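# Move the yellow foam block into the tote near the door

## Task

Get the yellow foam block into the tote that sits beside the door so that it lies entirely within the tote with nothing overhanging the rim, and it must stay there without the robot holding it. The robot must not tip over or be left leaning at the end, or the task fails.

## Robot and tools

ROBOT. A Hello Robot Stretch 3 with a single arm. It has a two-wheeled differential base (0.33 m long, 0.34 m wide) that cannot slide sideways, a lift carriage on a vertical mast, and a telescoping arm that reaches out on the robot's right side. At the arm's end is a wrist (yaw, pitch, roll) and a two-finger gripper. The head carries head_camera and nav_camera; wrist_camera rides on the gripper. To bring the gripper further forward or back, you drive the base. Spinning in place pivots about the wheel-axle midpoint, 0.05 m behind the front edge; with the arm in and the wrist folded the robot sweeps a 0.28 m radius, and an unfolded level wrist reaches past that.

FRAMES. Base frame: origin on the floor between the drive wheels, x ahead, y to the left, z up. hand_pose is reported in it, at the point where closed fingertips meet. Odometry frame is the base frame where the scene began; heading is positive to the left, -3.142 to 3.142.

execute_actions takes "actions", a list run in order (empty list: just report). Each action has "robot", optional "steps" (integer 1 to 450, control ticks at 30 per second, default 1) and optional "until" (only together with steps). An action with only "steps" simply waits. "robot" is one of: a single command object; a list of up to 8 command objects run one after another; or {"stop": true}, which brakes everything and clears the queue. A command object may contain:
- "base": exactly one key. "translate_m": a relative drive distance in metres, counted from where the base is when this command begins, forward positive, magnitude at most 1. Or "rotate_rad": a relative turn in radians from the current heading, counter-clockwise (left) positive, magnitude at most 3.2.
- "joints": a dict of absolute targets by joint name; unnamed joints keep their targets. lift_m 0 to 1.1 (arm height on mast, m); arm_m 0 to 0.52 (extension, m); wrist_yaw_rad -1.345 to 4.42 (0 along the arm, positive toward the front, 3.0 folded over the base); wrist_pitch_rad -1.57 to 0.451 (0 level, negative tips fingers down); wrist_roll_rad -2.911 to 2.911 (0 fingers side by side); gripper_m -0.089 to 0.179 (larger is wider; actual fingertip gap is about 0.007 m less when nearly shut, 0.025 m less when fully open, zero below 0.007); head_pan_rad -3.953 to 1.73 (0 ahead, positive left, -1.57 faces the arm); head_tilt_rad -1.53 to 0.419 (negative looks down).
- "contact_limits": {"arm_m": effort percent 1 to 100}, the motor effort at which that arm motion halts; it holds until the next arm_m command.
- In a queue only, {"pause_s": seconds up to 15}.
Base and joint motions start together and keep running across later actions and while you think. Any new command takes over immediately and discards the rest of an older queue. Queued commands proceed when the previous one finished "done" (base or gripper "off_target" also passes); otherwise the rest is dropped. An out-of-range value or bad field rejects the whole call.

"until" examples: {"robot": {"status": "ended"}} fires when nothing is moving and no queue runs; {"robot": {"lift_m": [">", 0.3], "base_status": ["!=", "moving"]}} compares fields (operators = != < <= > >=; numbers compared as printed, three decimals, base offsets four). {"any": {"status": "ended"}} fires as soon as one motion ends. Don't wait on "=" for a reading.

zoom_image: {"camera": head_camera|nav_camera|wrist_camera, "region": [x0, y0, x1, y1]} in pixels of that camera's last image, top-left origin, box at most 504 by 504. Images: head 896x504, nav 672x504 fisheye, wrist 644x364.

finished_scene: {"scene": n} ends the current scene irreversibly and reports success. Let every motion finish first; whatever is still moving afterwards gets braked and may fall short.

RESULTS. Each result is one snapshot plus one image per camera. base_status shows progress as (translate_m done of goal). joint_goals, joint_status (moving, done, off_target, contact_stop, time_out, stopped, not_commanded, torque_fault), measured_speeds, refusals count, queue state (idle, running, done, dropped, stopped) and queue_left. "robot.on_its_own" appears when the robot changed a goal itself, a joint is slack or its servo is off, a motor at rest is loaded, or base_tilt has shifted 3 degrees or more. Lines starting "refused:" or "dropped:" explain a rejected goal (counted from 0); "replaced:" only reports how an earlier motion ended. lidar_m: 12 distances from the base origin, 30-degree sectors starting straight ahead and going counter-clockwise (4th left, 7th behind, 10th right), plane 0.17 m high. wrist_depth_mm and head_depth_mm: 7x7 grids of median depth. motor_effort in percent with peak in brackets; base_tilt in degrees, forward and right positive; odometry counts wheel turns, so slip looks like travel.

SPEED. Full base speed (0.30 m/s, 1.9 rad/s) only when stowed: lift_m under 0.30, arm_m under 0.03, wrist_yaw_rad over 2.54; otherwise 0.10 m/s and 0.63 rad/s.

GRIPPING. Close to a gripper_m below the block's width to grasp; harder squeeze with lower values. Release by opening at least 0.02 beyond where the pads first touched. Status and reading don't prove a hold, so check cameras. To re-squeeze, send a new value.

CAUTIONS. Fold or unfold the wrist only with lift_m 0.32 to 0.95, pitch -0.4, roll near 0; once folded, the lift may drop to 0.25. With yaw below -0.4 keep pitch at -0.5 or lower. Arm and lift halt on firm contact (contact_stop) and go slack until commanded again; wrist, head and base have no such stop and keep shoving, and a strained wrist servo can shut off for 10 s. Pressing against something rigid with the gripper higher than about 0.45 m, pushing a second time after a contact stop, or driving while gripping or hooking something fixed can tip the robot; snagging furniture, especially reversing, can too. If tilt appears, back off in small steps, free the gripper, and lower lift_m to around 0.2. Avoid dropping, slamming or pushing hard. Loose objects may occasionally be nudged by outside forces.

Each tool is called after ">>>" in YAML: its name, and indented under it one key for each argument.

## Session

>>> execute_actions:
  actions: []

Scene clock: 0.00 s.
robot.base_odometry: x=+0.000 y=+0.000 heading=+0.000 (m, m, rad; robot's odometry frame)
robot.turned_by_wheels: +0.000 (rad since the last result)
robot.turned_by_imu: +0.000 (rad since the last result)
robot.base_tilt: forward=+0.3 right=-1.7 (deg)
robot.lidar_m: 0.81 0.79 0.83 1.17 2.21 1.29 0.98 0.95 1.00 1.54 1.50 1.07
robot.head_depth_mm: 1003 990 990 979 978 963 960 / 941 935 929 923 919 917 906 / 897 890 887 879 873 870 861 / 847 844 839 838 829 825 821 / 801 781 777 772 790 786 781 / 762 744 743 741 753 753 747 / 725 714 712 707 723 723 717
robot.base_status: not_commanded
robot.joint_positions: lift_m=+0.522 arm_m=-0.002 wrist_yaw_rad=+2.852 wrist_pitch_rad=-0.315 wrist_roll_rad=+0.013 gripper_m=+0.037 head_pan_rad=-0.016 head_tilt_rad=-0.014
robot.joint_goals: lift_m=+0.522 arm_m=-0.002 wrist_yaw_rad=+2.852 wrist_pitch_rad=-0.315 wrist_roll_rad=+0.013 gripper_m=+0.037 head_pan_rad=-0.016 head_tilt_rad=-0.014
robot.joint_status: lift_m=not_commanded arm_m=not_commanded wrist_yaw_rad=not_commanded wrist_pitch_rad=not_commanded wrist_roll_rad=not_commanded gripper_m=not_commanded head_pan_rad=not_commanded head_tilt_rad=not_commanded
robot.measured_speeds: translate_m=+0.000 rotate_rad=+0.000 lift_m=+0.000 arm_m=+0.000 wrist_yaw_rad=+0.000 wrist_pitch_rad=+0.000 wrist_roll_rad=+0.000 head_pan_rad=+0.000 head_tilt_rad=+0.000
robot: refusals=0 queue=idle queue_left=0
robot.motor_effort: left_wheel=-1 right_wheel=-1 lift_m=+23 arm_m=+0 wrist_yaw_rad=+1 wrist_pitch_rad=+5 wrist_roll_rad=+0 gripper_m=-1 head_pan_rad=+0 head_tilt_rad=+1 (%)
robot.hand_pose: x=+0.0462 y=+0.0833 z=+0.5586 quat_wxyz=(+0.211, +0.711, +0.008, +0.671) (m; robot's base frame)
robot.wrist_depth_mm: - - - - 840 694 575 / - - - - 906 714 600 / - - - - 952 758 630 / - - - - - 801 648 / - - - - 989 842 688 / 834 - 808 865 924 833 713 / 718 718 735 731 730 753 723
pictures: head_camera (sideways: a quarter turn clockwise sets it upright), nav_camera (sideways: a quarter turn counterclockwise sets it upright), wrist_camera
Images, in order (width x height): head_camera 896x504, nav_camera 672x504, wrist_camera 644x364.

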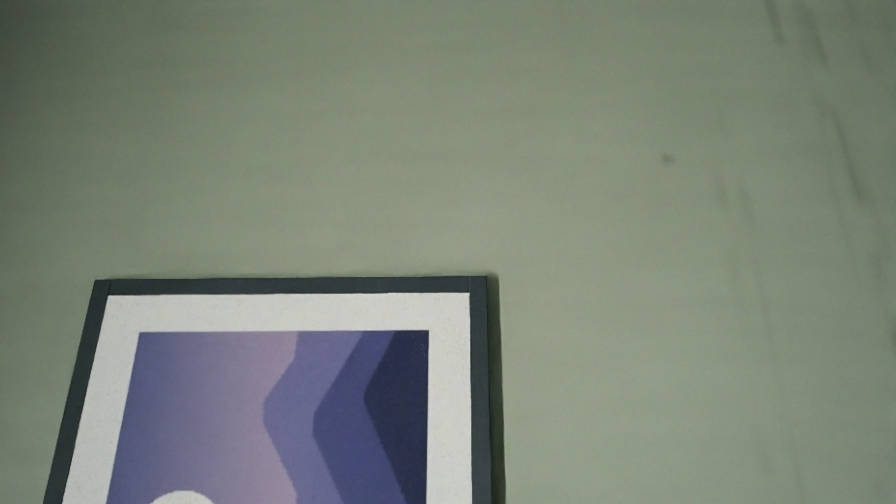

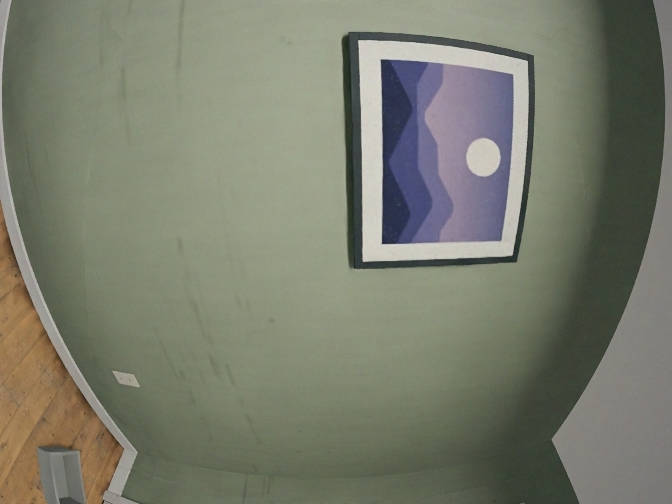

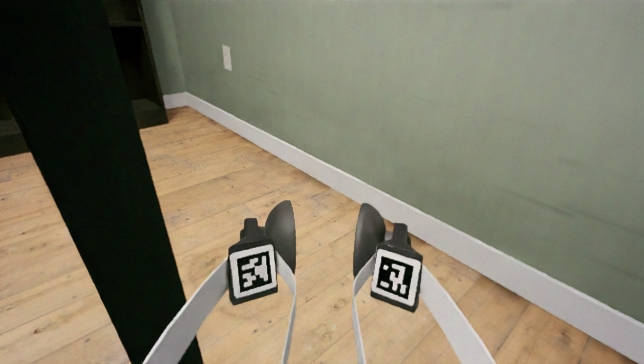

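>>> execute_actions:
  actions:
    - {"robot":{"joints":{"lift_m":0.28,"wrist_yaw_rad":2.9,"wrist_pitch_rad":-0.4,"head_pan_rad":0,"head_tilt_rad":-0.7},"base":{"rotate_rad":-1.7}},"steps":450,"until":{"robot":{"status":"ended"}}}

Scene clock: 3.70 s.
robot.base_odometry: x=+0.000 y=+0.000 heading=-1.700 (m, m, rad; robot's odometry frame)
robot.turned_by_wheels: -1.700 (rad since the last result)
robot.turned_by_imu: -1.694 (rad since the last result)
robot.base_tilt: forward=+0.4 right=-1.5 (deg)
robot.lidar_m: 1.62 1.50 1.23 0.84 0.79 0.80 1.03 1.93 1.50 1.02 0.95 0.97
robot.head_depth_mm: 1958 2213 2519 2148 1720 1442 1252 / 1827 2057 2355 2136 1735 1455 1244 / 1702 1871 2175 2144 1734 1462 1254 / 1606 1777 1984 2079 1738 1462 1250 / 1496 1667 1810 2039 1772 1471 1253 / 1424 1551 1714 1909 1758 1457 1262 / 1325 1462 1596 1760 1777 1474 1260
robot.base_status: done (rotate_rad -1.6998 of -1.7000)
robot.joint_positions: lift_m=+0.280 arm_m=-0.002 wrist_yaw_rad=+2.898 wrist_pitch_rad=-0.415 wrist_roll_rad=+0.013 gripper_m=+0.037 head_pan_rad=-0.007 head_tilt_rad=-0.692
robot.joint_goals: lift_m=+0.280 arm_m=-0.002 wrist_yaw_rad=+2.900 wrist_pitch_rad=-0.400 wrist_roll_rad=+0.013 gripper_m=+0.037 head_pan_rad=+0.000 head_tilt_rad=-0.700
robot.joint_status: lift_m=done arm_m=not_commanded wrist_yaw_rad=done wrist_pitch_rad=done wrist_roll_rad=not_commanded gripper_m=not_commanded head_pan_rad=done head_tilt_rad=done
robot.measured_speeds: translate_m=+0.000 rotate_rad=+0.000 lift_m=+0.000 arm_m=+0.000 wrist_yaw_rad=+0.000 wrist_pitch_rad=+0.000 wrist_roll_rad=+0.000 head_pan_rad=+0.000 head_tilt_rad=+0.000
robot: refusals=0 queue=done queue_left=0
robot.motor_effort: left_wheel=+3(12) right_wheel=-4(9) lift_m=+17(23) arm_m=-1(0) wrist_yaw_rad=+2(0) wrist_pitch_rad=+5(4) wrist_roll_rad=+0(0) gripper_m=+0(0) head_pan_rad=+5(7) head_tilt_rad=-5(41) (%)
robot.hand_pose: x=+0.0329 y=+0.0752 z=+0.2936 quat_wxyz=(+0.229, +0.709, +0.059, +0.665) (m; robot's base frame)
robot.wrist_depth_mm: - 746 892 - - - - / 609 801 958 - - - - / 646 - 920 928 978 952 998 / 669 - 714 721 725 733 739 / 570 540 594 576 607 598 599 / 480 497 - 482 509 488 503 / - - - 434 418 425 428
pictures: head_camera (sideways: a quarter turn clockwise sets it upright), nav_camera (sideways: a quarter turn counterclockwise sets it upright), wrist_camera
Images, in order (width x height): head_camera 896x504, nav_camera 672x504, wrist_camera 644x364.

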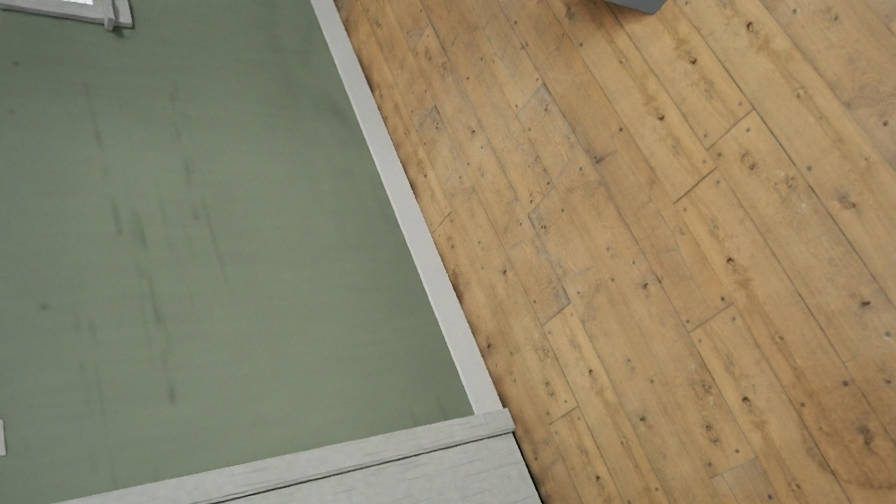

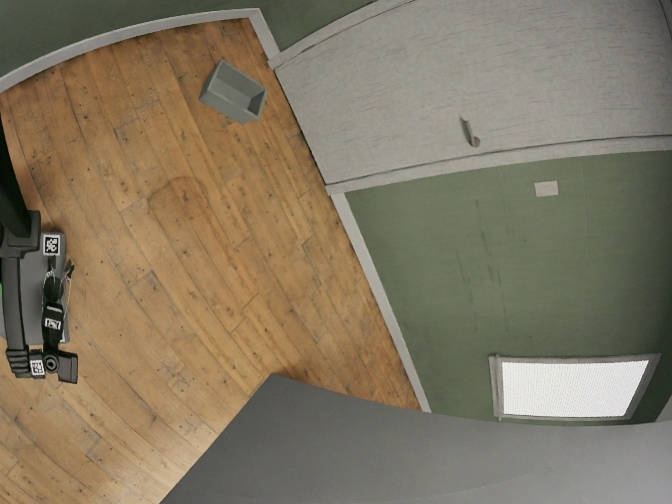

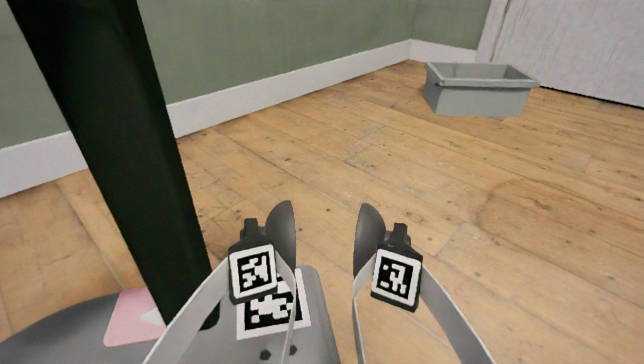

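>>> execute_actions:
  actions:
    - {"robot":[{"base":{"translate_m":1.0}},{"base":{"rotate_rad":-0.8},"joints":{"head_pan_rad":-0.9,"head_tilt_rad":-0.55}},{"base":{"translate_m":1.0}}],"steps":450,"until":{"robot":{"status":"ended"}}}

Scene clock: 15.67 s.
robot.base_odometry: x=-0.930 y=-1.590 heading=-2.500 (m, m, rad; robot's odometry frame)
robot.turned_by_wheels: -0.800 (rad since the last result)
robot.turned_by_imu: -0.798 (rad since the last result)
robot.base_tilt: forward=+0.3 right=-1.5 (deg)
robot.lidar_m: 1.34 0.67 0.55 0.54 0.59 0.92 2.35 0.53 0.46 2.25 2.45 1.99
robot.head_depth_mm: 3392 3553 3753 2651 1998 1603 1338 / 3301 3733 3774 2617 2023 1614 1353 / 3040 3281 3537 2683 2006 1612 1355 / 2818 2984 3238 2630 2020 1612 1356 / 2612 2730 2962 2711 2030 1636 1355 / 2415 2606 2759 2711 2026 1630 1362 / 2258 2419 2237 2667 2047 1639 1362
robot.base_status: done (translate_m +1.0000 of +1.0000)
robot.joint_positions: lift_m=+0.280 arm_m=-0.002 wrist_yaw_rad=+2.899 wrist_pitch_rad=-0.415 wrist_roll_rad=+0.013 gripper_m=+0.037 head_pan_rad=-0.893 head_tilt_rad=-0.556
robot.joint_goals: lift_m=+0.280 arm_m=-0.002 wrist_yaw_rad=+2.900 wrist_pitch_rad=-0.400 wrist_roll_rad=+0.013 gripper_m=+0.037 head_pan_rad=-0.900 head_tilt_rad=-0.550
robot.joint_status: lift_m=done arm_m=not_commanded wrist_yaw_rad=done wrist_pitch_rad=done wrist_roll_rad=not_commanded gripper_m=not_commanded head_pan_rad=done head_tilt_rad=done
robot.measured_speeds: translate_m=+0.000 rotate_rad=+0.000 lift_m=+0.000 arm_m=+0.000 wrist_yaw_rad=+0.000 wrist_pitch_rad=+0.000 wrist_roll_rad=+0.000 head_pan_rad=+0.000 head_tilt_rad=+0.000
robot: refusals=0 queue=done queue_left=0
robot.motor_effort: left_wheel=+3(14) right_wheel=-3(9) lift_m=+18(18) arm_m=-1(0) wrist_yaw_rad=+1(2) wrist_pitch_rad=+5(6) wrist_roll_rad=+0(0) gripper_m=-1(0) head_pan_rad=-5(64) head_tilt_rad=+3(20) (%)
robot.hand_pose: x=+0.0328 y=+0.0752 z=+0.2935 quat_wxyz=(+0.229, +0.709, +0.060, +0.665) (m; robot's base frame)
robot.wrist_depth_mm: - 522 525 533 542 542 560 / 568 563 570 584 592 605 614 / 628 - 634 661 671 663 685 / 654 - 663 673 688 721 703 / 569 557 599 585 592 585 604 / 474 492 - 485 502 497 493 / - - - 434 421 425 428
pictures: head_camera (sideways: a quarter turn clockwise sets it upright), nav_camera (sideways: a quarter turn counterclockwise sets it upright), wrist_camera
Images, in order (width x height): head_camera 896x504, nav_camera 672x504, wrist_camera 644x364.

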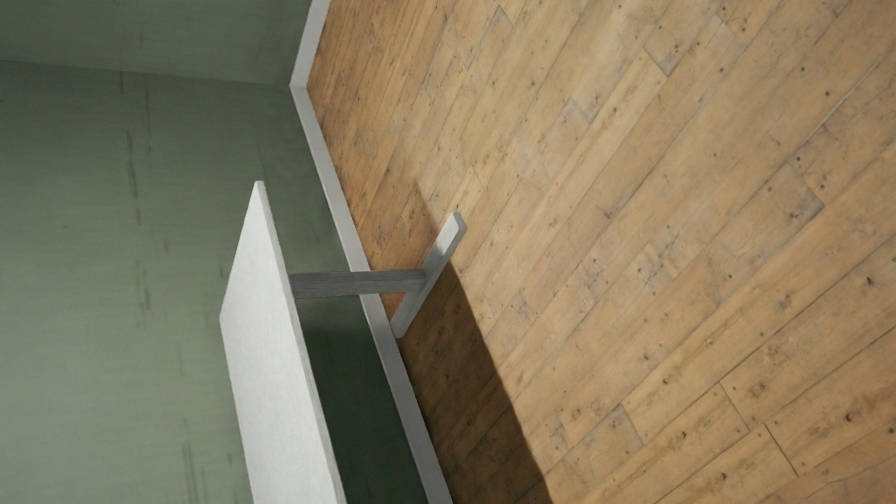

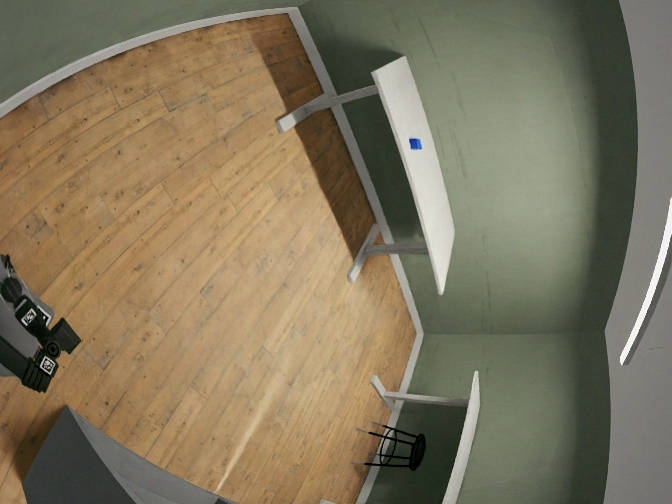

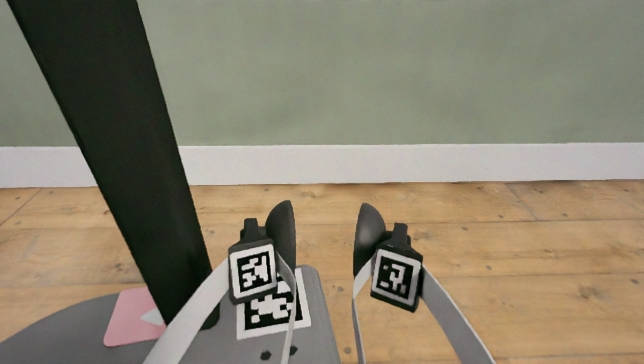

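>>> execute_actions:
  actions:
    - {"robot":[{"base":{"rotate_rad":-1.25},"joints":{"head_pan_rad":-1.3,"head_tilt_rad":-0.5}},{"base":{"translate_m":1.0}}],"steps":450,"until":{"robot":{"status":"ended"}}}

Scene clock: 22.70 s.
robot.base_odometry: x=-1.750 y=-1.019 heading=+2.534 (m, m, rad; robot's odometry frame)
robot.turned_by_wheels: -1.250 (rad since the last result)
robot.turned_by_imu: -1.245 (rad since the last result)
robot.base_tilt: forward=+0.5 right=-1.6 (deg)
robot.lidar_m: 1.72 1.60 1.96 1.64 1.52 1.44 1.48 0.76 1.08 0.74 1.45 1.72
robot.head_depth_mm: 636 708 790 755 1030 990 1242 / 623 671 722 787 871 961 1147 / 1174 1279 918 861 947 1041 1192 / 1308 1413 1066 1615 1266 1558 1349 / 1423 1551 1185 1719 1366 1614 1392 / 1399 1489 1318 1651 1778 1657 1413 / 1298 1380 1440 1563 1755 1697 1412
robot.base_status: done (translate_m +1.0000 of +1.0000)
robot.joint_positions: lift_m=+0.280 arm_m=-0.002 wrist_yaw_rad=+2.899 wrist_pitch_rad=-0.415 wrist_roll_rad=+0.013 gripper_m=+0.037 head_pan_rad=-1.293 head_tilt_rad=-0.507
robot.joint_goals: lift_m=+0.280 arm_m=-0.002 wrist_yaw_rad=+2.900 wrist_pitch_rad=-0.400 wrist_roll_rad=+0.013 gripper_m=+0.037 head_pan_rad=-1.300 head_tilt_rad=-0.500
robot.joint_status: lift_m=done arm_m=not_commanded wrist_yaw_rad=done wrist_pitch_rad=done wrist_roll_rad=not_commanded gripper_m=not_commanded head_pan_rad=done head_tilt_rad=done
robot.measured_speeds: translate_m=+0.000 rotate_rad=+0.000 lift_m=+0.000 arm_m=+0.000 wrist_yaw_rad=+0.000 wrist_pitch_rad=+0.000 wrist_roll_rad=+0.000 head_pan_rad=+0.000 head_tilt_rad=+0.000
robot: refusals=0 queue=done queue_left=0
robot.motor_effort: left_wheel=+3(13) right_wheel=-4(7) lift_m=+18(18) arm_m=+0(1) wrist_yaw_rad=+2(2) wrist_pitch_rad=+5(5) wrist_roll_rad=+0(0) gripper_m=-1(0) head_pan_rad=-5(44) head_tilt_rad=+3(11) (%)
robot.hand_pose: x=+0.0328 y=+0.0751 z=+0.2935 quat_wxyz=(+0.229, +0.709, +0.060, +0.665) (m; robot's base frame)
robot.wrist_depth_mm: - - - - - - - / - - - - - - - / 888 - 925 964 938 961 994 / 689 - 719 716 717 725 739 / 568 546 595 583 599 590 587 / 480 495 - 488 515 494 498 / - - - 433 419 431 429
pictures: head_camera (sideways: a quarter turn clockwise sets it upright), nav_camera (sideways: a quarter turn counterclockwise sets it upright), wrist_camera
Images, in order (width x height): head_camera 896x504, nav_camera 672x504, wrist_camera 644x364.

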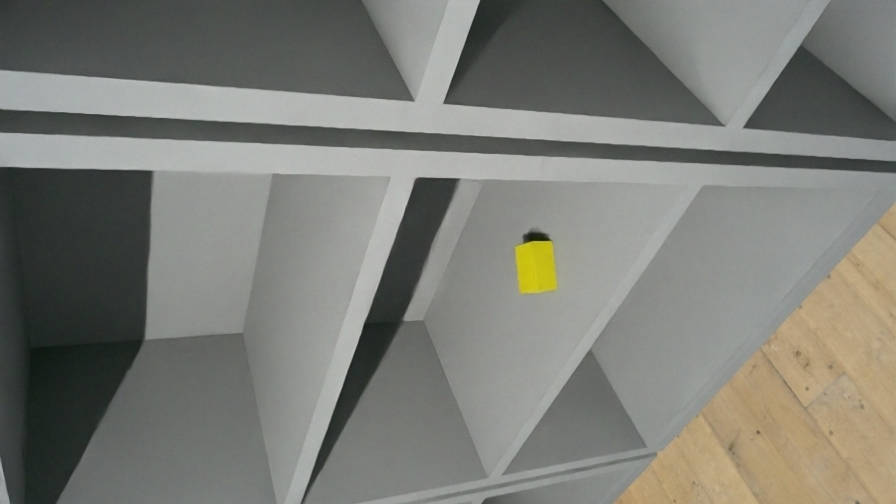

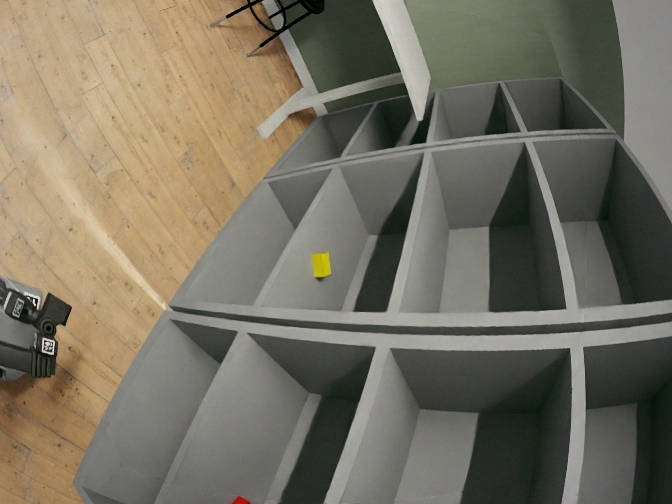

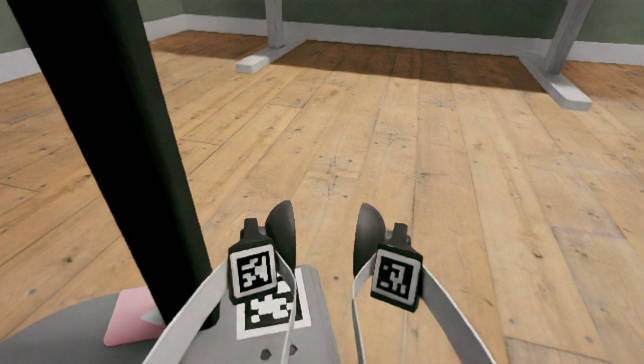

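>>> execute_actions:
  actions:
    - {"robot":[{"base":{"rotate_rad":-0.88},"joints":{"head_pan_rad":-1.57,"head_tilt_rad":-0.8}},{"base":{"translate_m":0.39}},{"base":{"rotate_rad":1.02},"joints":{"lift_m":0.56,"gripper_m":0.179,"wrist_yaw_rad":0}}],"steps":450,"until":{"robot":{"status":"ended"}}}

Scene clock: 31.60 s.
robot.base_odometry: x=-1.783 y=-0.631 heading=+2.674 (m, m, rad; robot's odometry frame)
robot.turned_by_wheels: +0.140 (rad since the last result)
robot.turned_by_imu: +0.138 (rad since the last result)
robot.base_tilt: forward=+0.4 right=-1.5 (deg)
robot.lidar_m: 1.41 2.16 1.66 1.94 1.83 1.80 0.92 0.93 0.47 0.98 1.09 1.51
robot.head_depth_mm: 841 698 538 608 686 806 1102 / 880 703 572 1097 926 899 1139 / 924 705 598 1110 931 1292 1186 / 976 710 1288 1055 997 1309 1198 / 1025 717 1354 1118 1443 1343 1199 / 1069 757 1349 1125 1513 1388 1205 / 1012 804 1248 1226 1522 1381 1216
robot.base_status: done (rotate_rad +1.0198 of +1.0200)
robot.joint_positions: lift_m=+0.560 arm_m=-0.002 wrist_yaw_rad=+0.002 wrist_pitch_rad=-0.416 wrist_roll_rad=+0.013 gripper_m=+0.179 head_pan_rad=-1.563 head_tilt_rad=-0.791
robot.joint_goals: lift_m=+0.560 arm_m=-0.002 wrist_yaw_rad=+0.000 wrist_pitch_rad=-0.400 wrist_roll_rad=+0.013 gripper_m=+0.179 head_pan_rad=-1.570 head_tilt_rad=-0.800
robot.joint_status: lift_m=done arm_m=not_commanded wrist_yaw_rad=done wrist_pitch_rad=done wrist_roll_rad=not_commanded gripper_m=done head_pan_rad=done head_tilt_rad=done
robot.measured_speeds: translate_m=+0.000 rotate_rad=+0.000 lift_m=+0.000 arm_m=+0.000 wrist_yaw_rad=+0.000 wrist_pitch_rad=+0.000 wrist_roll_rad=+0.000 head_pan_rad=+0.000 head_tilt_rad=+0.000
robot: refusals=0 queue=done queue_left=0
robot.motor_effort: left_wheel=-5(15) right_wheel=+1(6) lift_m=+28(27) arm_m=-1(0) wrist_yaw_rad=-2(2) wrist_pitch_rad=+5(6) wrist_roll_rad=+0(0) gripper_m=+0(87) head_pan_rad=-5(35) head_tilt_rad=-5(30) (%)
robot.hand_pose: x=-0.0211 y=-0.3677 z=+0.5729 quat_wxyz=(+0.688, +0.146, -0.696, -0.147) (m; robot's base frame)
robot.wrist_depth_mm: 717 734 850 767 667 574 177 / - 583 487 501 513 477 195 / - 880 - 368 352 233 211 / - 982 - - 301 247 214 / 965 922 885 872 853 272 218 / 844 810 767 738 732 305 231 / 686 694 717 661 612 336 620
pictures: head_camera (sideways: a quarter turn clockwise sets it upright), nav_camera (sideways: a quarter turn counterclockwise sets it upright), wrist_camera
Images, in order (width x height): head_camera 896x504, nav_camera 672x504, wrist_camera 644x364.

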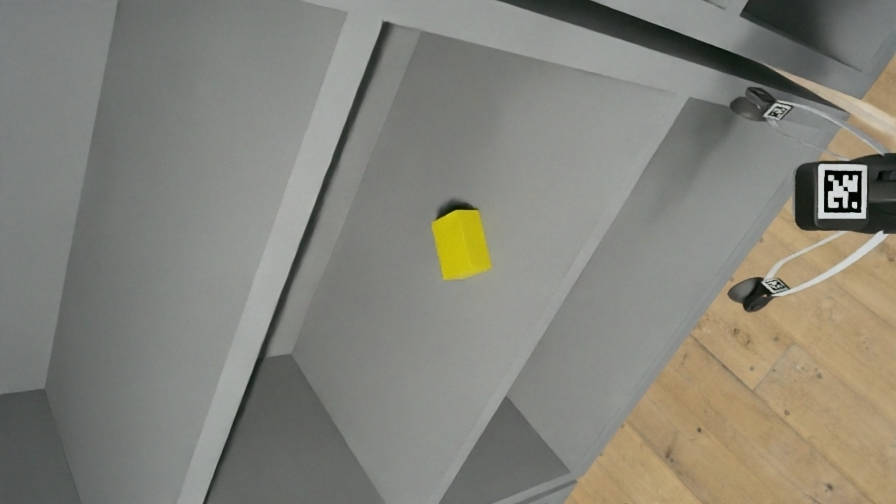

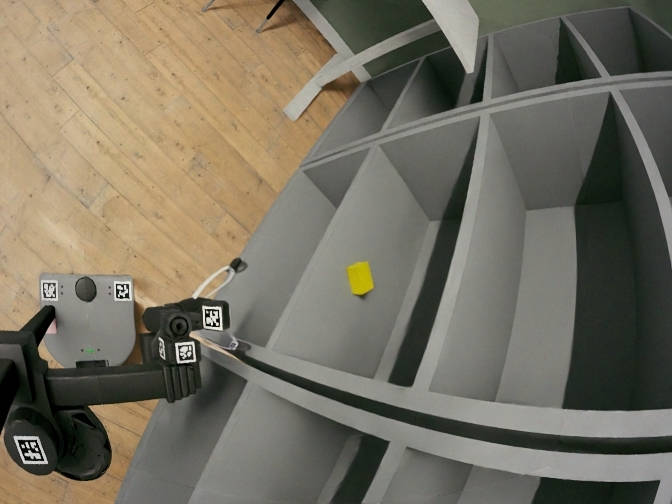

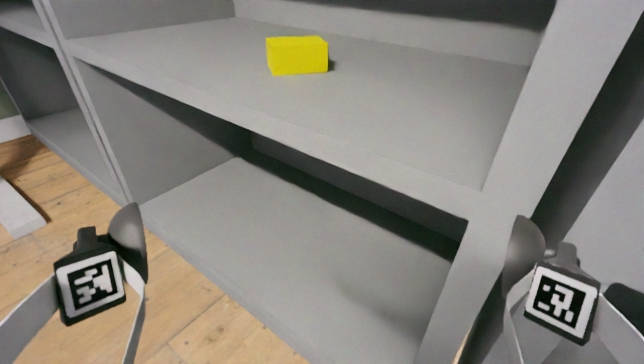

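>>> execute_actions:
  actions:
    - {"robot":{"base":{"translate_m":0.055},"joints":{"lift_m":0.57,"arm_m":0.28}},"steps":450,"until":{"robot":{"status":"ended"}}}

Scene clock: 35.07 s.
robot.base_odometry: x=-1.832 y=-0.606 heading=+2.674 (m, m, rad; robot's odometry frame)
robot.turned_by_wheels: +0.000 (rad since the last result)
robot.turned_by_imu: -0.001 (rad since the last result)
robot.base_tilt: forward=+0.3 right=-1.6 (deg)
robot.lidar_m: 1.66 2.12 1.62 1.93 1.87 1.85 0.98 0.97 0.49 1.02 1.06 1.46
robot.head_depth_mm: 855 694 569 1099 924 842 1079 / 905 702 596 1105 964 1256 1174 / 956 706 1245 1080 - 1263 1195 / 989 712 1320 1115 1404 1319 1205 / 1051 719 1375 1120 1474 1352 1205 / 1045 793 1309 1188 1519 1374 1208 / 978 849 1190 1293 1536 1379 1215
robot.base_status: done (translate_m +0.0550 of +0.0550)
robot.joint_positions: lift_m=+0.570 arm_m=+0.280 wrist_yaw_rad=+0.001 wrist_pitch_rad=-0.416 wrist_roll_rad=+0.013 gripper_m=+0.179 head_pan_rad=-1.563 head_tilt_rad=-0.791
robot.joint_goals: lift_m=+0.570 arm_m=+0.280 wrist_yaw_rad=+0.000 wrist_pitch_rad=-0.400 wrist_roll_rad=+0.013 gripper_m=+0.179 head_pan_rad=-1.570 head_tilt_rad=-0.800
robot.joint_status: lift_m=done arm_m=done wrist_yaw_rad=done wrist_pitch_rad=done wrist_roll_rad=not_commanded gripper_m=done head_pan_rad=done head_tilt_rad=done
robot.measured_speeds: translate_m=+0.000 rotate_rad=+0.000 lift_m=+0.000 arm_m=+0.000 wrist_yaw_rad=+0.000 wrist_pitch_rad=+0.000 wrist_roll_rad=+0.000 head_pan_rad=+0.000 head_tilt_rad=+0.000
robot: refusals=0 queue=done queue_left=0
robot.motor_effort: left_wheel=-5(8) right_wheel=+1(4) lift_m=+28(28) arm_m=+4(4) wrist_yaw_rad=+0(1) wrist_pitch_rad=+5(5) wrist_roll_rad=+0(0) gripper_m=-1(1) head_pan_rad=-4(5) head_tilt_rad=-5(5) (%)
robot.hand_pose: x=-0.0213 y=-0.6493 z=+0.5829 quat_wxyz=(+0.688, +0.145, -0.696, -0.147) (m; robot's base frame)
robot.wrist_depth_mm: 490 590 690 586 481 408 359 / 484 507 517 530 497 434 380 / 354 362 357 266 369 376 377 / 536 277 277 268 283 288 292 / 877 232 228 226 231 234 234 / 878 677 191 192 194 195 204 / 685 674 178 166 167 167 164
pictures: head_camera (sideways: a quarter turn clockwise sets it upright), nav_camera (sideways: a quarter turn counterclockwise sets it upright), wrist_camera
Images, in order (width x height): head_camera 896x504, nav_camera 672x504, wrist_camera 644x364.

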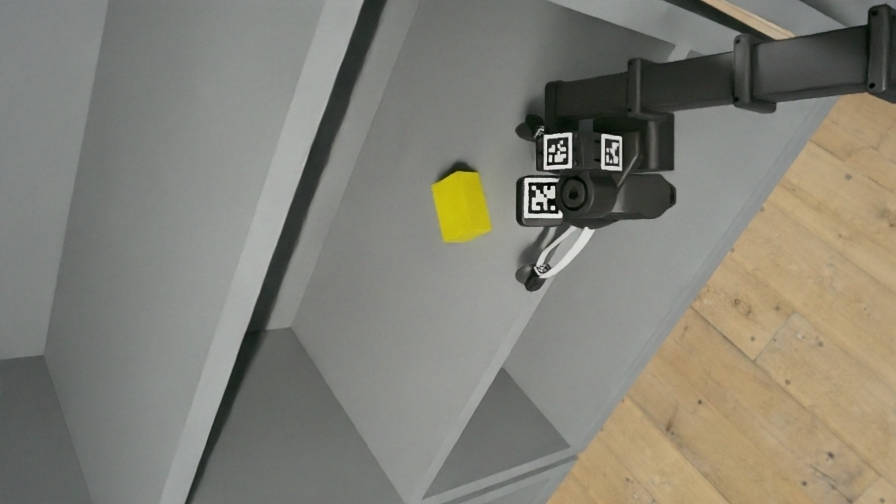

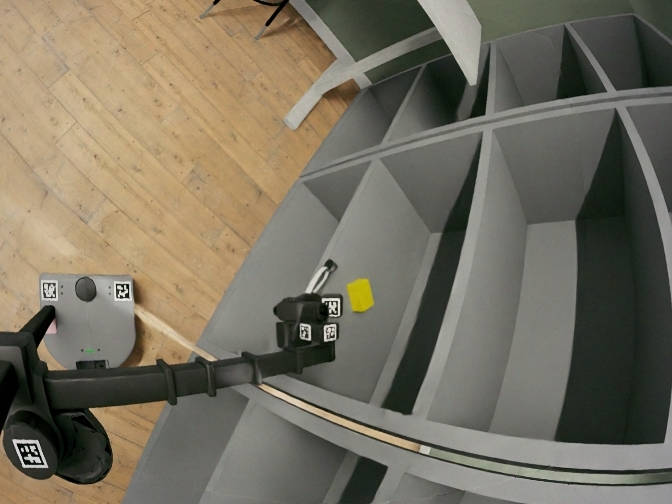

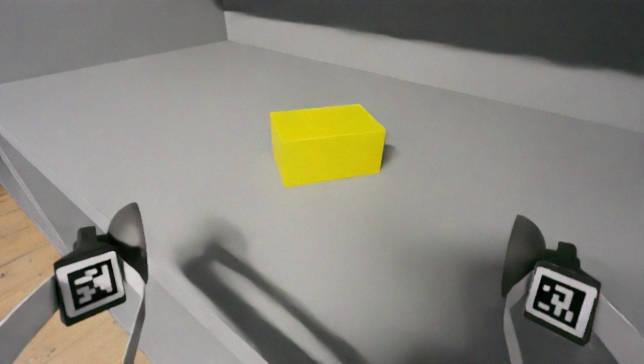

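>>> execute_actions:
  actions:
    - {"robot":{"base":{"translate_m":-0.025},"joints":{"lift_m":0.546,"arm_m":0.415,"wrist_yaw_rad":0.12}},"steps":450,"until":{"robot":{"status":"ended"}}}

Scene clock: 37.43 s.
robot.base_odometry: x=-1.810 y=-0.617 heading=+2.674 (m, m, rad; robot's odometry frame)
robot.turned_by_wheels: +0.000 (rad since the last result)
robot.turned_by_imu: -0.001 (rad since the last result)
robot.base_tilt: forward=+0.4 right=-1.5 (deg)
robot.lidar_m: 1.38 2.13 1.64 1.94 1.85 1.82 0.95 0.95 0.48 1.00 1.08 1.53
robot.head_depth_mm: 851 697 551 1100 766 838 1078 / 896 702 594 1137 911 1262 1167 / 938 705 1247 1166 914 1280 1190 / 978 711 1286 1144 1007 1313 1204 / 1051 714 1373 1122 1463 1352 1205 / 1062 757 1324 1149 1512 1376 1203 / 997 839 1217 1226 1524 1381 1207
robot.base_status: done (translate_m -0.0250 of -0.0250)
robot.joint_positions: lift_m=+0.546 arm_m=+0.415 wrist_yaw_rad=+0.119 wrist_pitch_rad=-0.416 wrist_roll_rad=+0.013 gripper_m=+0.179 head_pan_rad=-1.563 head_tilt_rad=-0.791
robot.joint_goals: lift_m=+0.546 arm_m=+0.415 wrist_yaw_rad=+0.120 wrist_pitch_rad=-0.400 wrist_roll_rad=+0.013 gripper_m=+0.179 head_pan_rad=-1.570 head_tilt_rad=-0.800
robot.joint_status: lift_m=done arm_m=done wrist_yaw_rad=done wrist_pitch_rad=done wrist_roll_rad=not_commanded gripper_m=done head_pan_rad=done head_tilt_rad=done
robot.measured_speeds: translate_m=+0.000 rotate_rad=+0.000 lift_m=+0.000 arm_m=+0.000 wrist_yaw_rad=+0.000 wrist_pitch_rad=+0.000 wrist_roll_rad=+0.000 head_pan_rad=+0.000 head_tilt_rad=+0.000
robot: refusals=0 queue=done queue_left=0
robot.motor_effort: left_wheel=-5(11) right_wheel=+1(2) lift_m=+18(29) arm_m=+5(7) wrist_yaw_rad=+1(5) wrist_pitch_rad=+5(5) wrist_roll_rad=+0(0) gripper_m=+0(0) head_pan_rad=-5(5) head_tilt_rad=-5(5) (%)
robot.hand_pose: x=+0.0051 y=-0.7828 z=+0.5594 quat_wxyz=(+0.695, +0.186, -0.686, -0.106) (m; robot's base frame)
robot.wrist_depth_mm: 427 499 585 474 383 324 276 / 419 431 438 451 406 340 289 / 301 303 310 313 314 321 297 / 232 234 227 161 221 244 249 / 190 193 141 136 145 199 200 / - 161 153 153 160 166 173 / 139 140 140 141 142 143 140
pictures: head_camera (sideways: a quarter turn clockwise sets it upright), nav_camera (sideways: a quarter turn counterclockwise sets it upright), wrist_camera
Images, in order (width x height): head_camera 896x504, nav_camera 672x504, wrist_camera 644x364.

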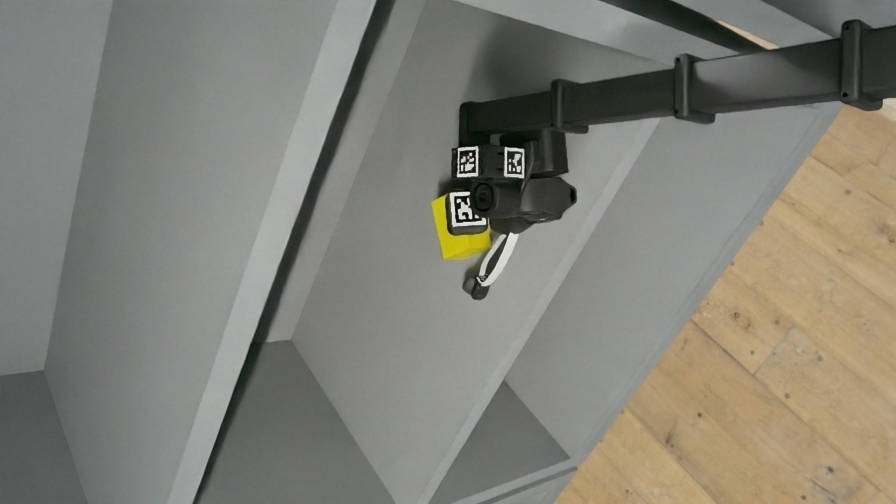

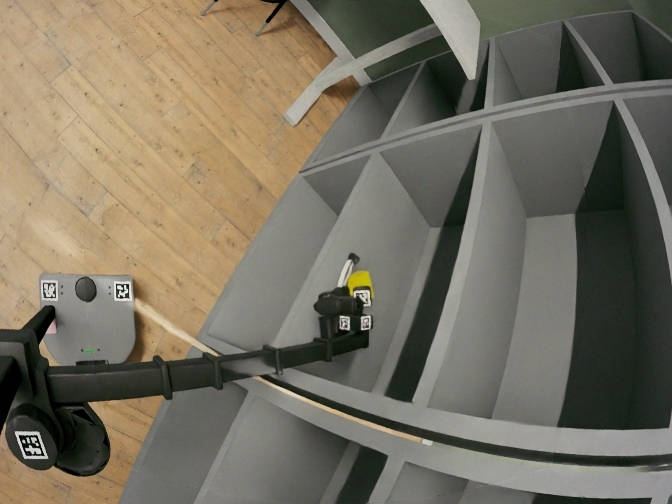

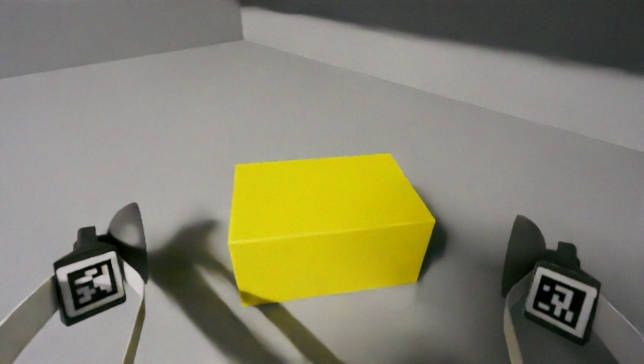

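>>> execute_actions:
  actions:
    - {"robot":[{"joints":{"arm_m":0.42,"lift_m":0.544,"gripper_m":0.068}},{"joints":{"lift_m":0.575}}],"steps":450,"until":{"robot":{"status":"ended"}}}

Scene clock: 40.07 s.
robot.base_odometry: x=-1.810 y=-0.617 heading=+2.674 (m, m, rad; robot's odometry frame)
robot.turned_by_wheels: +0.000 (rad since the last result)
robot.turned_by_imu: -0.001 (rad since the last result)
robot.base_tilt: forward=+0.5 right=-1.4 (deg)
robot.lidar_m: 1.39 2.14 1.64 1.94 1.86 1.82 0.95 0.95 0.48 1.00 1.08 1.53
robot.head_depth_mm: 850 698 552 1096 765 839 1091 / 897 701 591 1132 906 1261 1173 / 943 705 1240 1173 927 1281 1181 / 979 711 1287 1083 1003 1326 1201 / 1050 717 1378 1114 1471 1350 1198 / 1067 758 1309 1150 1516 1373 1214 / 992 841 1219 1238 1541 1371 1208
robot.base_status: done (translate_m -0.0250 of -0.0250)
robot.joint_positions: lift_m=+0.575 arm_m=+0.420 wrist_yaw_rad=+0.119 wrist_pitch_rad=-0.418 wrist_roll_rad=+0.013 gripper_m=+0.069 head_pan_rad=-1.563 head_tilt_rad=-0.791
robot.joint_goals: lift_m=+0.575 arm_m=+0.420 wrist_yaw_rad=+0.120 wrist_pitch_rad=-0.400 wrist_roll_rad=+0.013 gripper_m=+0.068 head_pan_rad=-1.570 head_tilt_rad=-0.800
robot.joint_status: lift_m=done arm_m=done wrist_yaw_rad=done wrist_pitch_rad=done wrist_roll_rad=not_commanded gripper_m=done head_pan_rad=done head_tilt_rad=done
robot.measured_speeds: translate_m=+0.000 rotate_rad=+0.000 lift_m=+0.000 arm_m=+0.000 wrist_yaw_rad=+0.000 wrist_pitch_rad=+0.000 wrist_roll_rad=+0.000 head_pan_rad=+0.000 head_tilt_rad=+0.000
robot: refusals=0 queue=done queue_left=0
robot.motor_effort: left_wheel=-5(6) right_wheel=+2(2) lift_m=+28(29) arm_m=+4(4) wrist_yaw_rad=+1(1) wrist_pitch_rad=+6(6) wrist_roll_rad=+0(0) gripper_m=-15(89) head_pan_rad=-5(5) head_tilt_rad=-5(5) (%)
robot.hand_pose: x=+0.0051 y=-0.7875 z=+0.5875 quat_wxyz=(+0.695, +0.187, -0.686, -0.107) (m; robot's base frame)
robot.wrist_depth_mm: 430 491 587 486 388 320 273 / 437 489 524 492 412 335 287 / 361 364 369 374 375 351 300 / 280 283 259 159 278 294 294 / 227 228 128 130 135 237 241 / 193 197 137 142 152 204 201 / 172 167 170 170 171 172 174
pictures: head_camera (sideways: a quarter turn clockwise sets it upright), nav_camera (sideways: a quarter turn counterclockwise sets it upright), wrist_camera
Images, in order (width x height): head_camera 896x504, nav_camera 672x504, wrist_camera 644x364.

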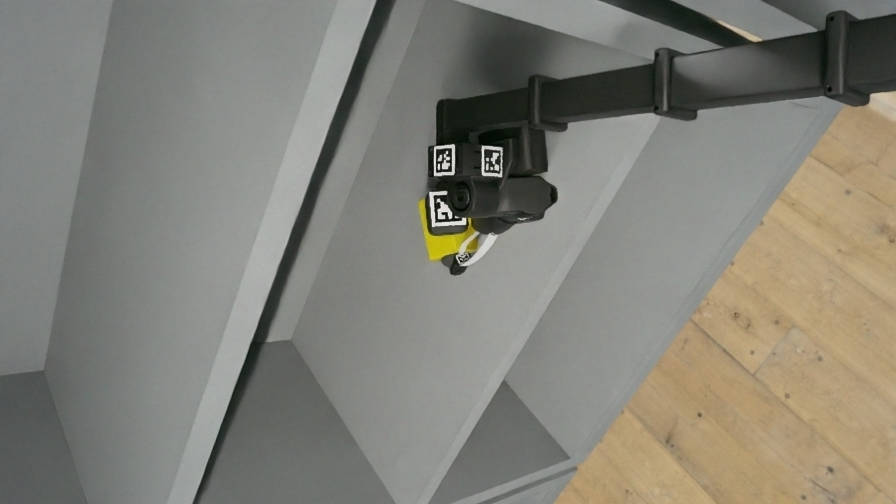

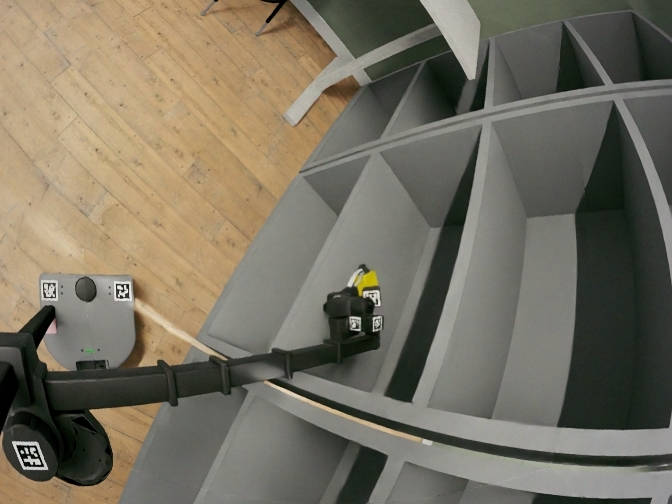

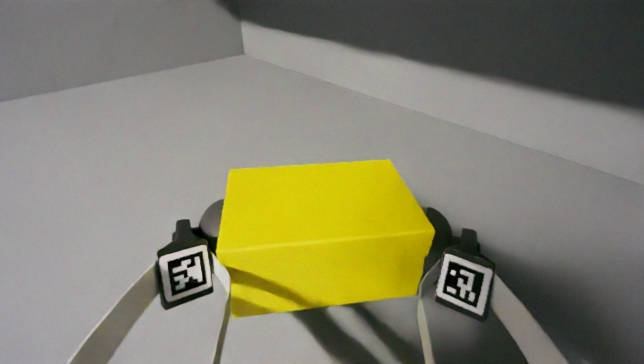

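>>> execute_actions:
  actions:
    - {"robot":[{"joints":{"arm_m":0,"head_pan_rad":0,"head_tilt_rad":-0.8}},{"joints":{"wrist_yaw_rad":2.62,"lift_m":0.33},"base":{"rotate_rad":-0.54}},{"joints":{"lift_m":0.29},"base":{"translate_m":-0.3}},{"base":{"translate_m":-1}},{"base":{"rotate_rad":-1.65}}],"steps":450,"until":{"robot":{"status":"ended"}}}
    - {"steps":450,"until":{"robot":{"status":"ended"}}}

Scene clock: 57.80 s.
robot.base_odometry: x=-1.116 y=-1.716 heading=+0.484 (m, m, rad; robot's odometry frame)
robot.turned_by_wheels: -2.190 (rad since the last result)
robot.turned_by_imu: -2.184 (rad since the last result)
robot.base_tilt: forward=+0.4 right=-1.5 (deg)
robot.lidar_m: 1.82 0.65 0.60 1.45 3.19 2.29 1.77 0.75 0.54 0.52 0.53 0.72
robot.head_depth_mm: 1705 1726 1745 1750 1574 1356 1193 / 2331 2589 2265 1900 1595 1363 1198 / 2338 2704 2254 1910 1598 1376 1199 / 2340 2620 2324 1917 1598 1368 1203 / 2356 2663 2419 1924 1608 1378 1205 / 2366 2680 2422 1918 1596 1374 1208 / 2340 2623 2412 1920 1583 1326 1203
robot.base_status: done (rotate_rad -1.6498 of -1.6500)
robot.joint_positions: lift_m=+0.290 arm_m=+0.000 wrist_yaw_rad=+2.618 wrist_pitch_rad=-0.419 wrist_roll_rad=+0.013 gripper_m=+0.069 head_pan_rad=-0.007 head_tilt_rad=-0.791
robot.joint_goals: lift_m=+0.290 arm_m=+0.000 wrist_yaw_rad=+2.620 wrist_pitch_rad=-0.400 wrist_roll_rad=+0.013 gripper_m=+0.068 head_pan_rad=+0.000 head_tilt_rad=-0.800
robot.joint_status: lift_m=done arm_m=done wrist_yaw_rad=done wrist_pitch_rad=done wrist_roll_rad=not_commanded gripper_m=done head_pan_rad=done head_tilt_rad=done
robot.measured_speeds: translate_m=+0.000 rotate_rad=+0.000 lift_m=+0.000 arm_m=+0.000 wrist_yaw_rad=+0.000 wrist_pitch_rad=+0.000 wrist_roll_rad=+0.000 head_pan_rad=+0.000 head_tilt_rad=+0.000
robot: refusals=0 queue=done queue_left=0
robot.motor_effort: left_wheel=+3(14) right_wheel=-3(8) lift_m=+18(30) arm_m=-3(7) wrist_yaw_rad=+2(1) wrist_pitch_rad=+7(7) wrist_roll_rad=+0(0) gripper_m=-15(15) head_pan_rad=+5(63) head_tilt_rad=-5(7) (%)
robot.hand_pose: x=+0.0908 y=+0.0490 z=+0.3028 quat_wxyz=(+0.321, +0.710, -0.039, +0.626) (m; robot's base frame)
robot.wrist_depth_mm: - - - - 626 733 - / - - - - 711 - - / 950 928 941 845 794 930 - / 711 711 651 160 718 752 758 / 590 577 127 130 135 604 611 / - 504 132 141 152 519 509 / - - 430 425 434 429 429
pictures: head_camera (sideways: a quarter turn clockwise sets it upright), nav_camera (sideways: a quarter turn counterclockwise sets it upright), wrist_camera
Images, in order (width x height): head_camera 896x504, nav_camera 672x504, wrist_camera 644x364.

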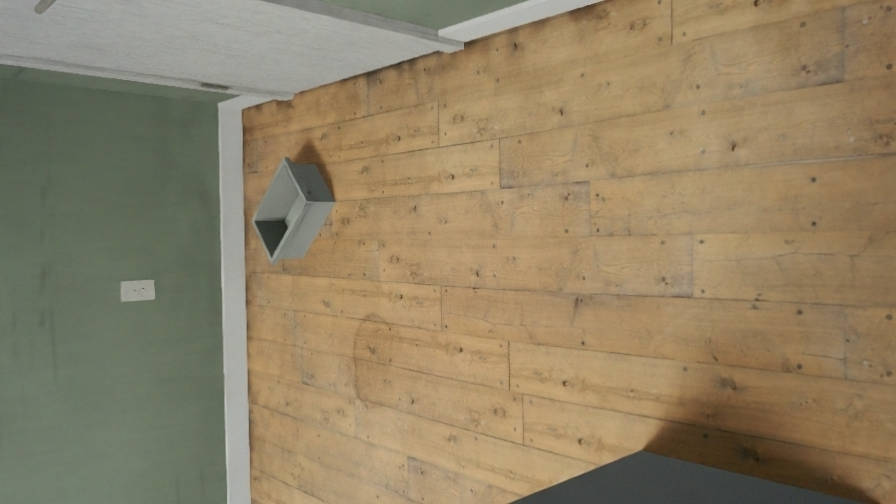

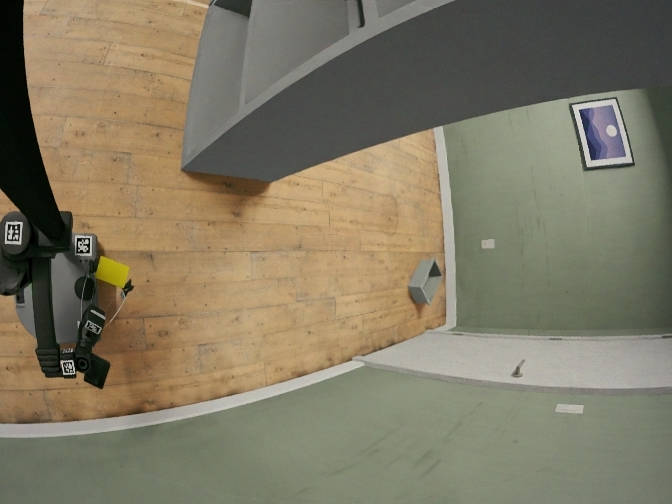

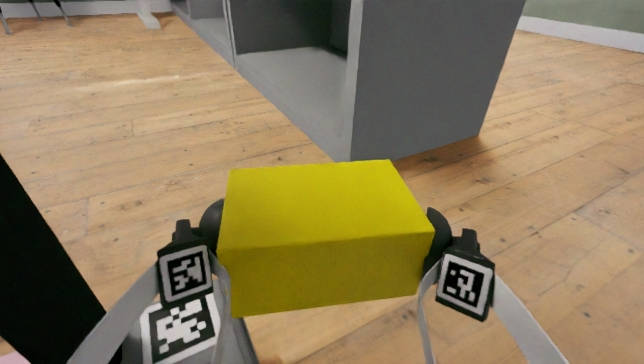

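>>> execute_actions:
  actions:
    - {"robot":[{"base":{"rotate_rad":0.06}},{"base":{"translate_m":1}},{"base":{"translate_m":0.65}},{"base":{"rotate_rad":1.13},"joints":{"head_pan_rad":-1.57,"head_tilt_rad":-1.0}},{"joints":{"lift_m":0.35,"wrist_yaw_rad":0}},{"joints":{"wrist_pitch_rad":-1.2,"arm_m":0.1}}],"steps":450,"until":{"robot":{"status":"ended"}}}
    - {"steps":450,"until":{"robot":{"status":"ended"}}}

Scene clock: 74.27 s.
robot.base_odometry: x=+0.296 y=-0.863 heading=+1.674 (m, m, rad; robot's odometry frame)
robot.turned_by_wheels: +1.190 (rad since the last result)
robot.turned_by_imu: +1.180 (rad since the last result)
robot.base_tilt: forward=+0.4 right=-1.4 (deg)
robot.lidar_m: 1.53 2.14 1.03 0.90 1.55 0.75 0.58 0.57 0.62 0.94 0.93 1.01
robot.head_depth_mm: 913 1007 1110 1202 1331 1243 1134 / 1009 1158 1344 1502 1403 1286 - / 969 1140 1369 1573 1391 - 1156 / 931 1089 1299 1538 1359 1246 1159 / 892 1043 1241 1515 1417 1245 1150 / 862 1001 1180 1451 1427 1270 1145 / 835 959 1132 1359 1426 1269 1145
robot.base_status: done (rotate_rad +1.1298 of +1.1300)
robot.joint_positions: lift_m=+0.350 arm_m=+0.100 wrist_yaw_rad=+0.001 wrist_pitch_rad=-1.202 wrist_roll_rad=+0.013 gripper_m=+0.069 head_pan_rad=-1.563 head_tilt_rad=-0.988
robot.joint_goals: lift_m=+0.350 arm_m=+0.100 wrist_yaw_rad=+0.000 wrist_pitch_rad=-1.200 wrist_roll_rad=+0.013 gripper_m=+0.068 head_pan_rad=-1.570 head_tilt_rad=-1.000
robot.joint_status: lift_m=done arm_m=done wrist_yaw_rad=done wrist_pitch_rad=done wrist_roll_rad=not_commanded gripper_m=done head_pan_rad=done head_tilt_rad=done
robot.measured_speeds: translate_m=+0.000 rotate_rad=+0.000 lift_m=+0.000 arm_m=+0.000 wrist_yaw_rad=+0.000 wrist_pitch_rad=+0.000 wrist_roll_rad=+0.000 head_pan_rad=+0.000 head_tilt_rad=+0.000
robot: refusals=0 queue=done queue_left=0
robot.motor_effort: left_wheel=-5(14) right_wheel=+1(7) lift_m=+27(30) arm_m=+4(8) wrist_yaw_rad=+0(2) wrist_pitch_rad=+0(6) wrist_roll_rad=+0(0) gripper_m=-15(15) head_pan_rad=-5(63) head_tilt_rad=-6(27) (%)
robot.hand_pose: x=-0.0216 y=-0.3146 z=+0.2407 quat_wxyz=(+0.580, +0.398, -0.586, -0.403) (m; robot's base frame)
robot.wrist_depth_mm: 450 452 408 372 341 455 419 / 438 342 435 430 368 443 432 / 426 415 423 421 422 422 420 / 411 416 291 160 292 410 410 / 407 402 128 130 135 403 402 / 391 396 136 142 152 392 389 / 385 381 384 383 380 381 377
pictures: head_camera (sideways: a quarter turn clockwise sets it upright), nav_camera (sideways: a quarter turn counterclockwise sets it upright), wrist_camera
Images, in order (width x height): head_camera 896x504, nav_camera 672x504, wrist_camera 644x364.

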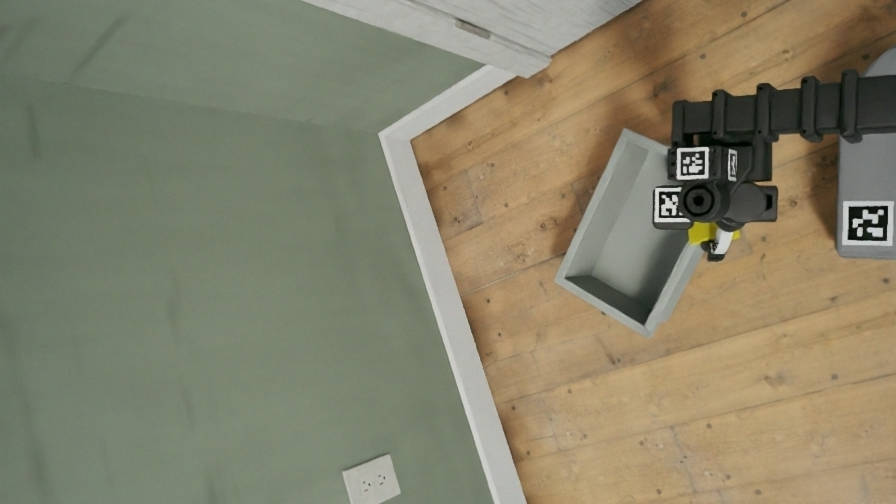

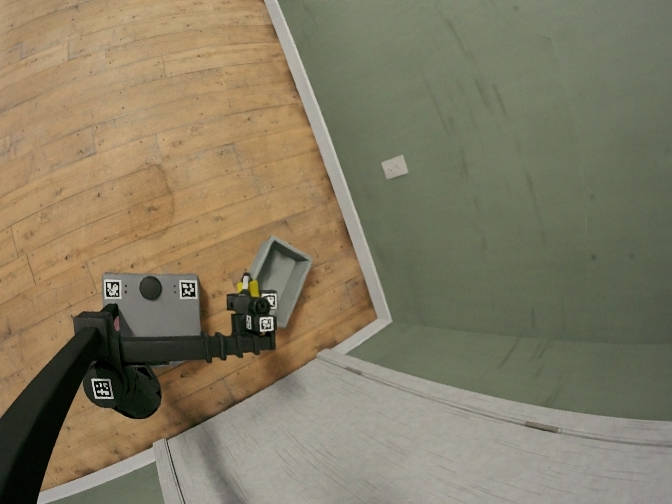

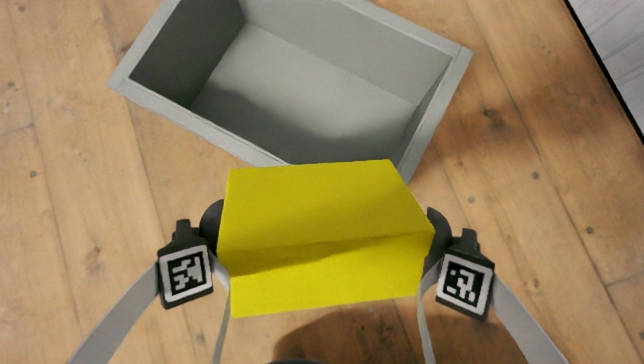

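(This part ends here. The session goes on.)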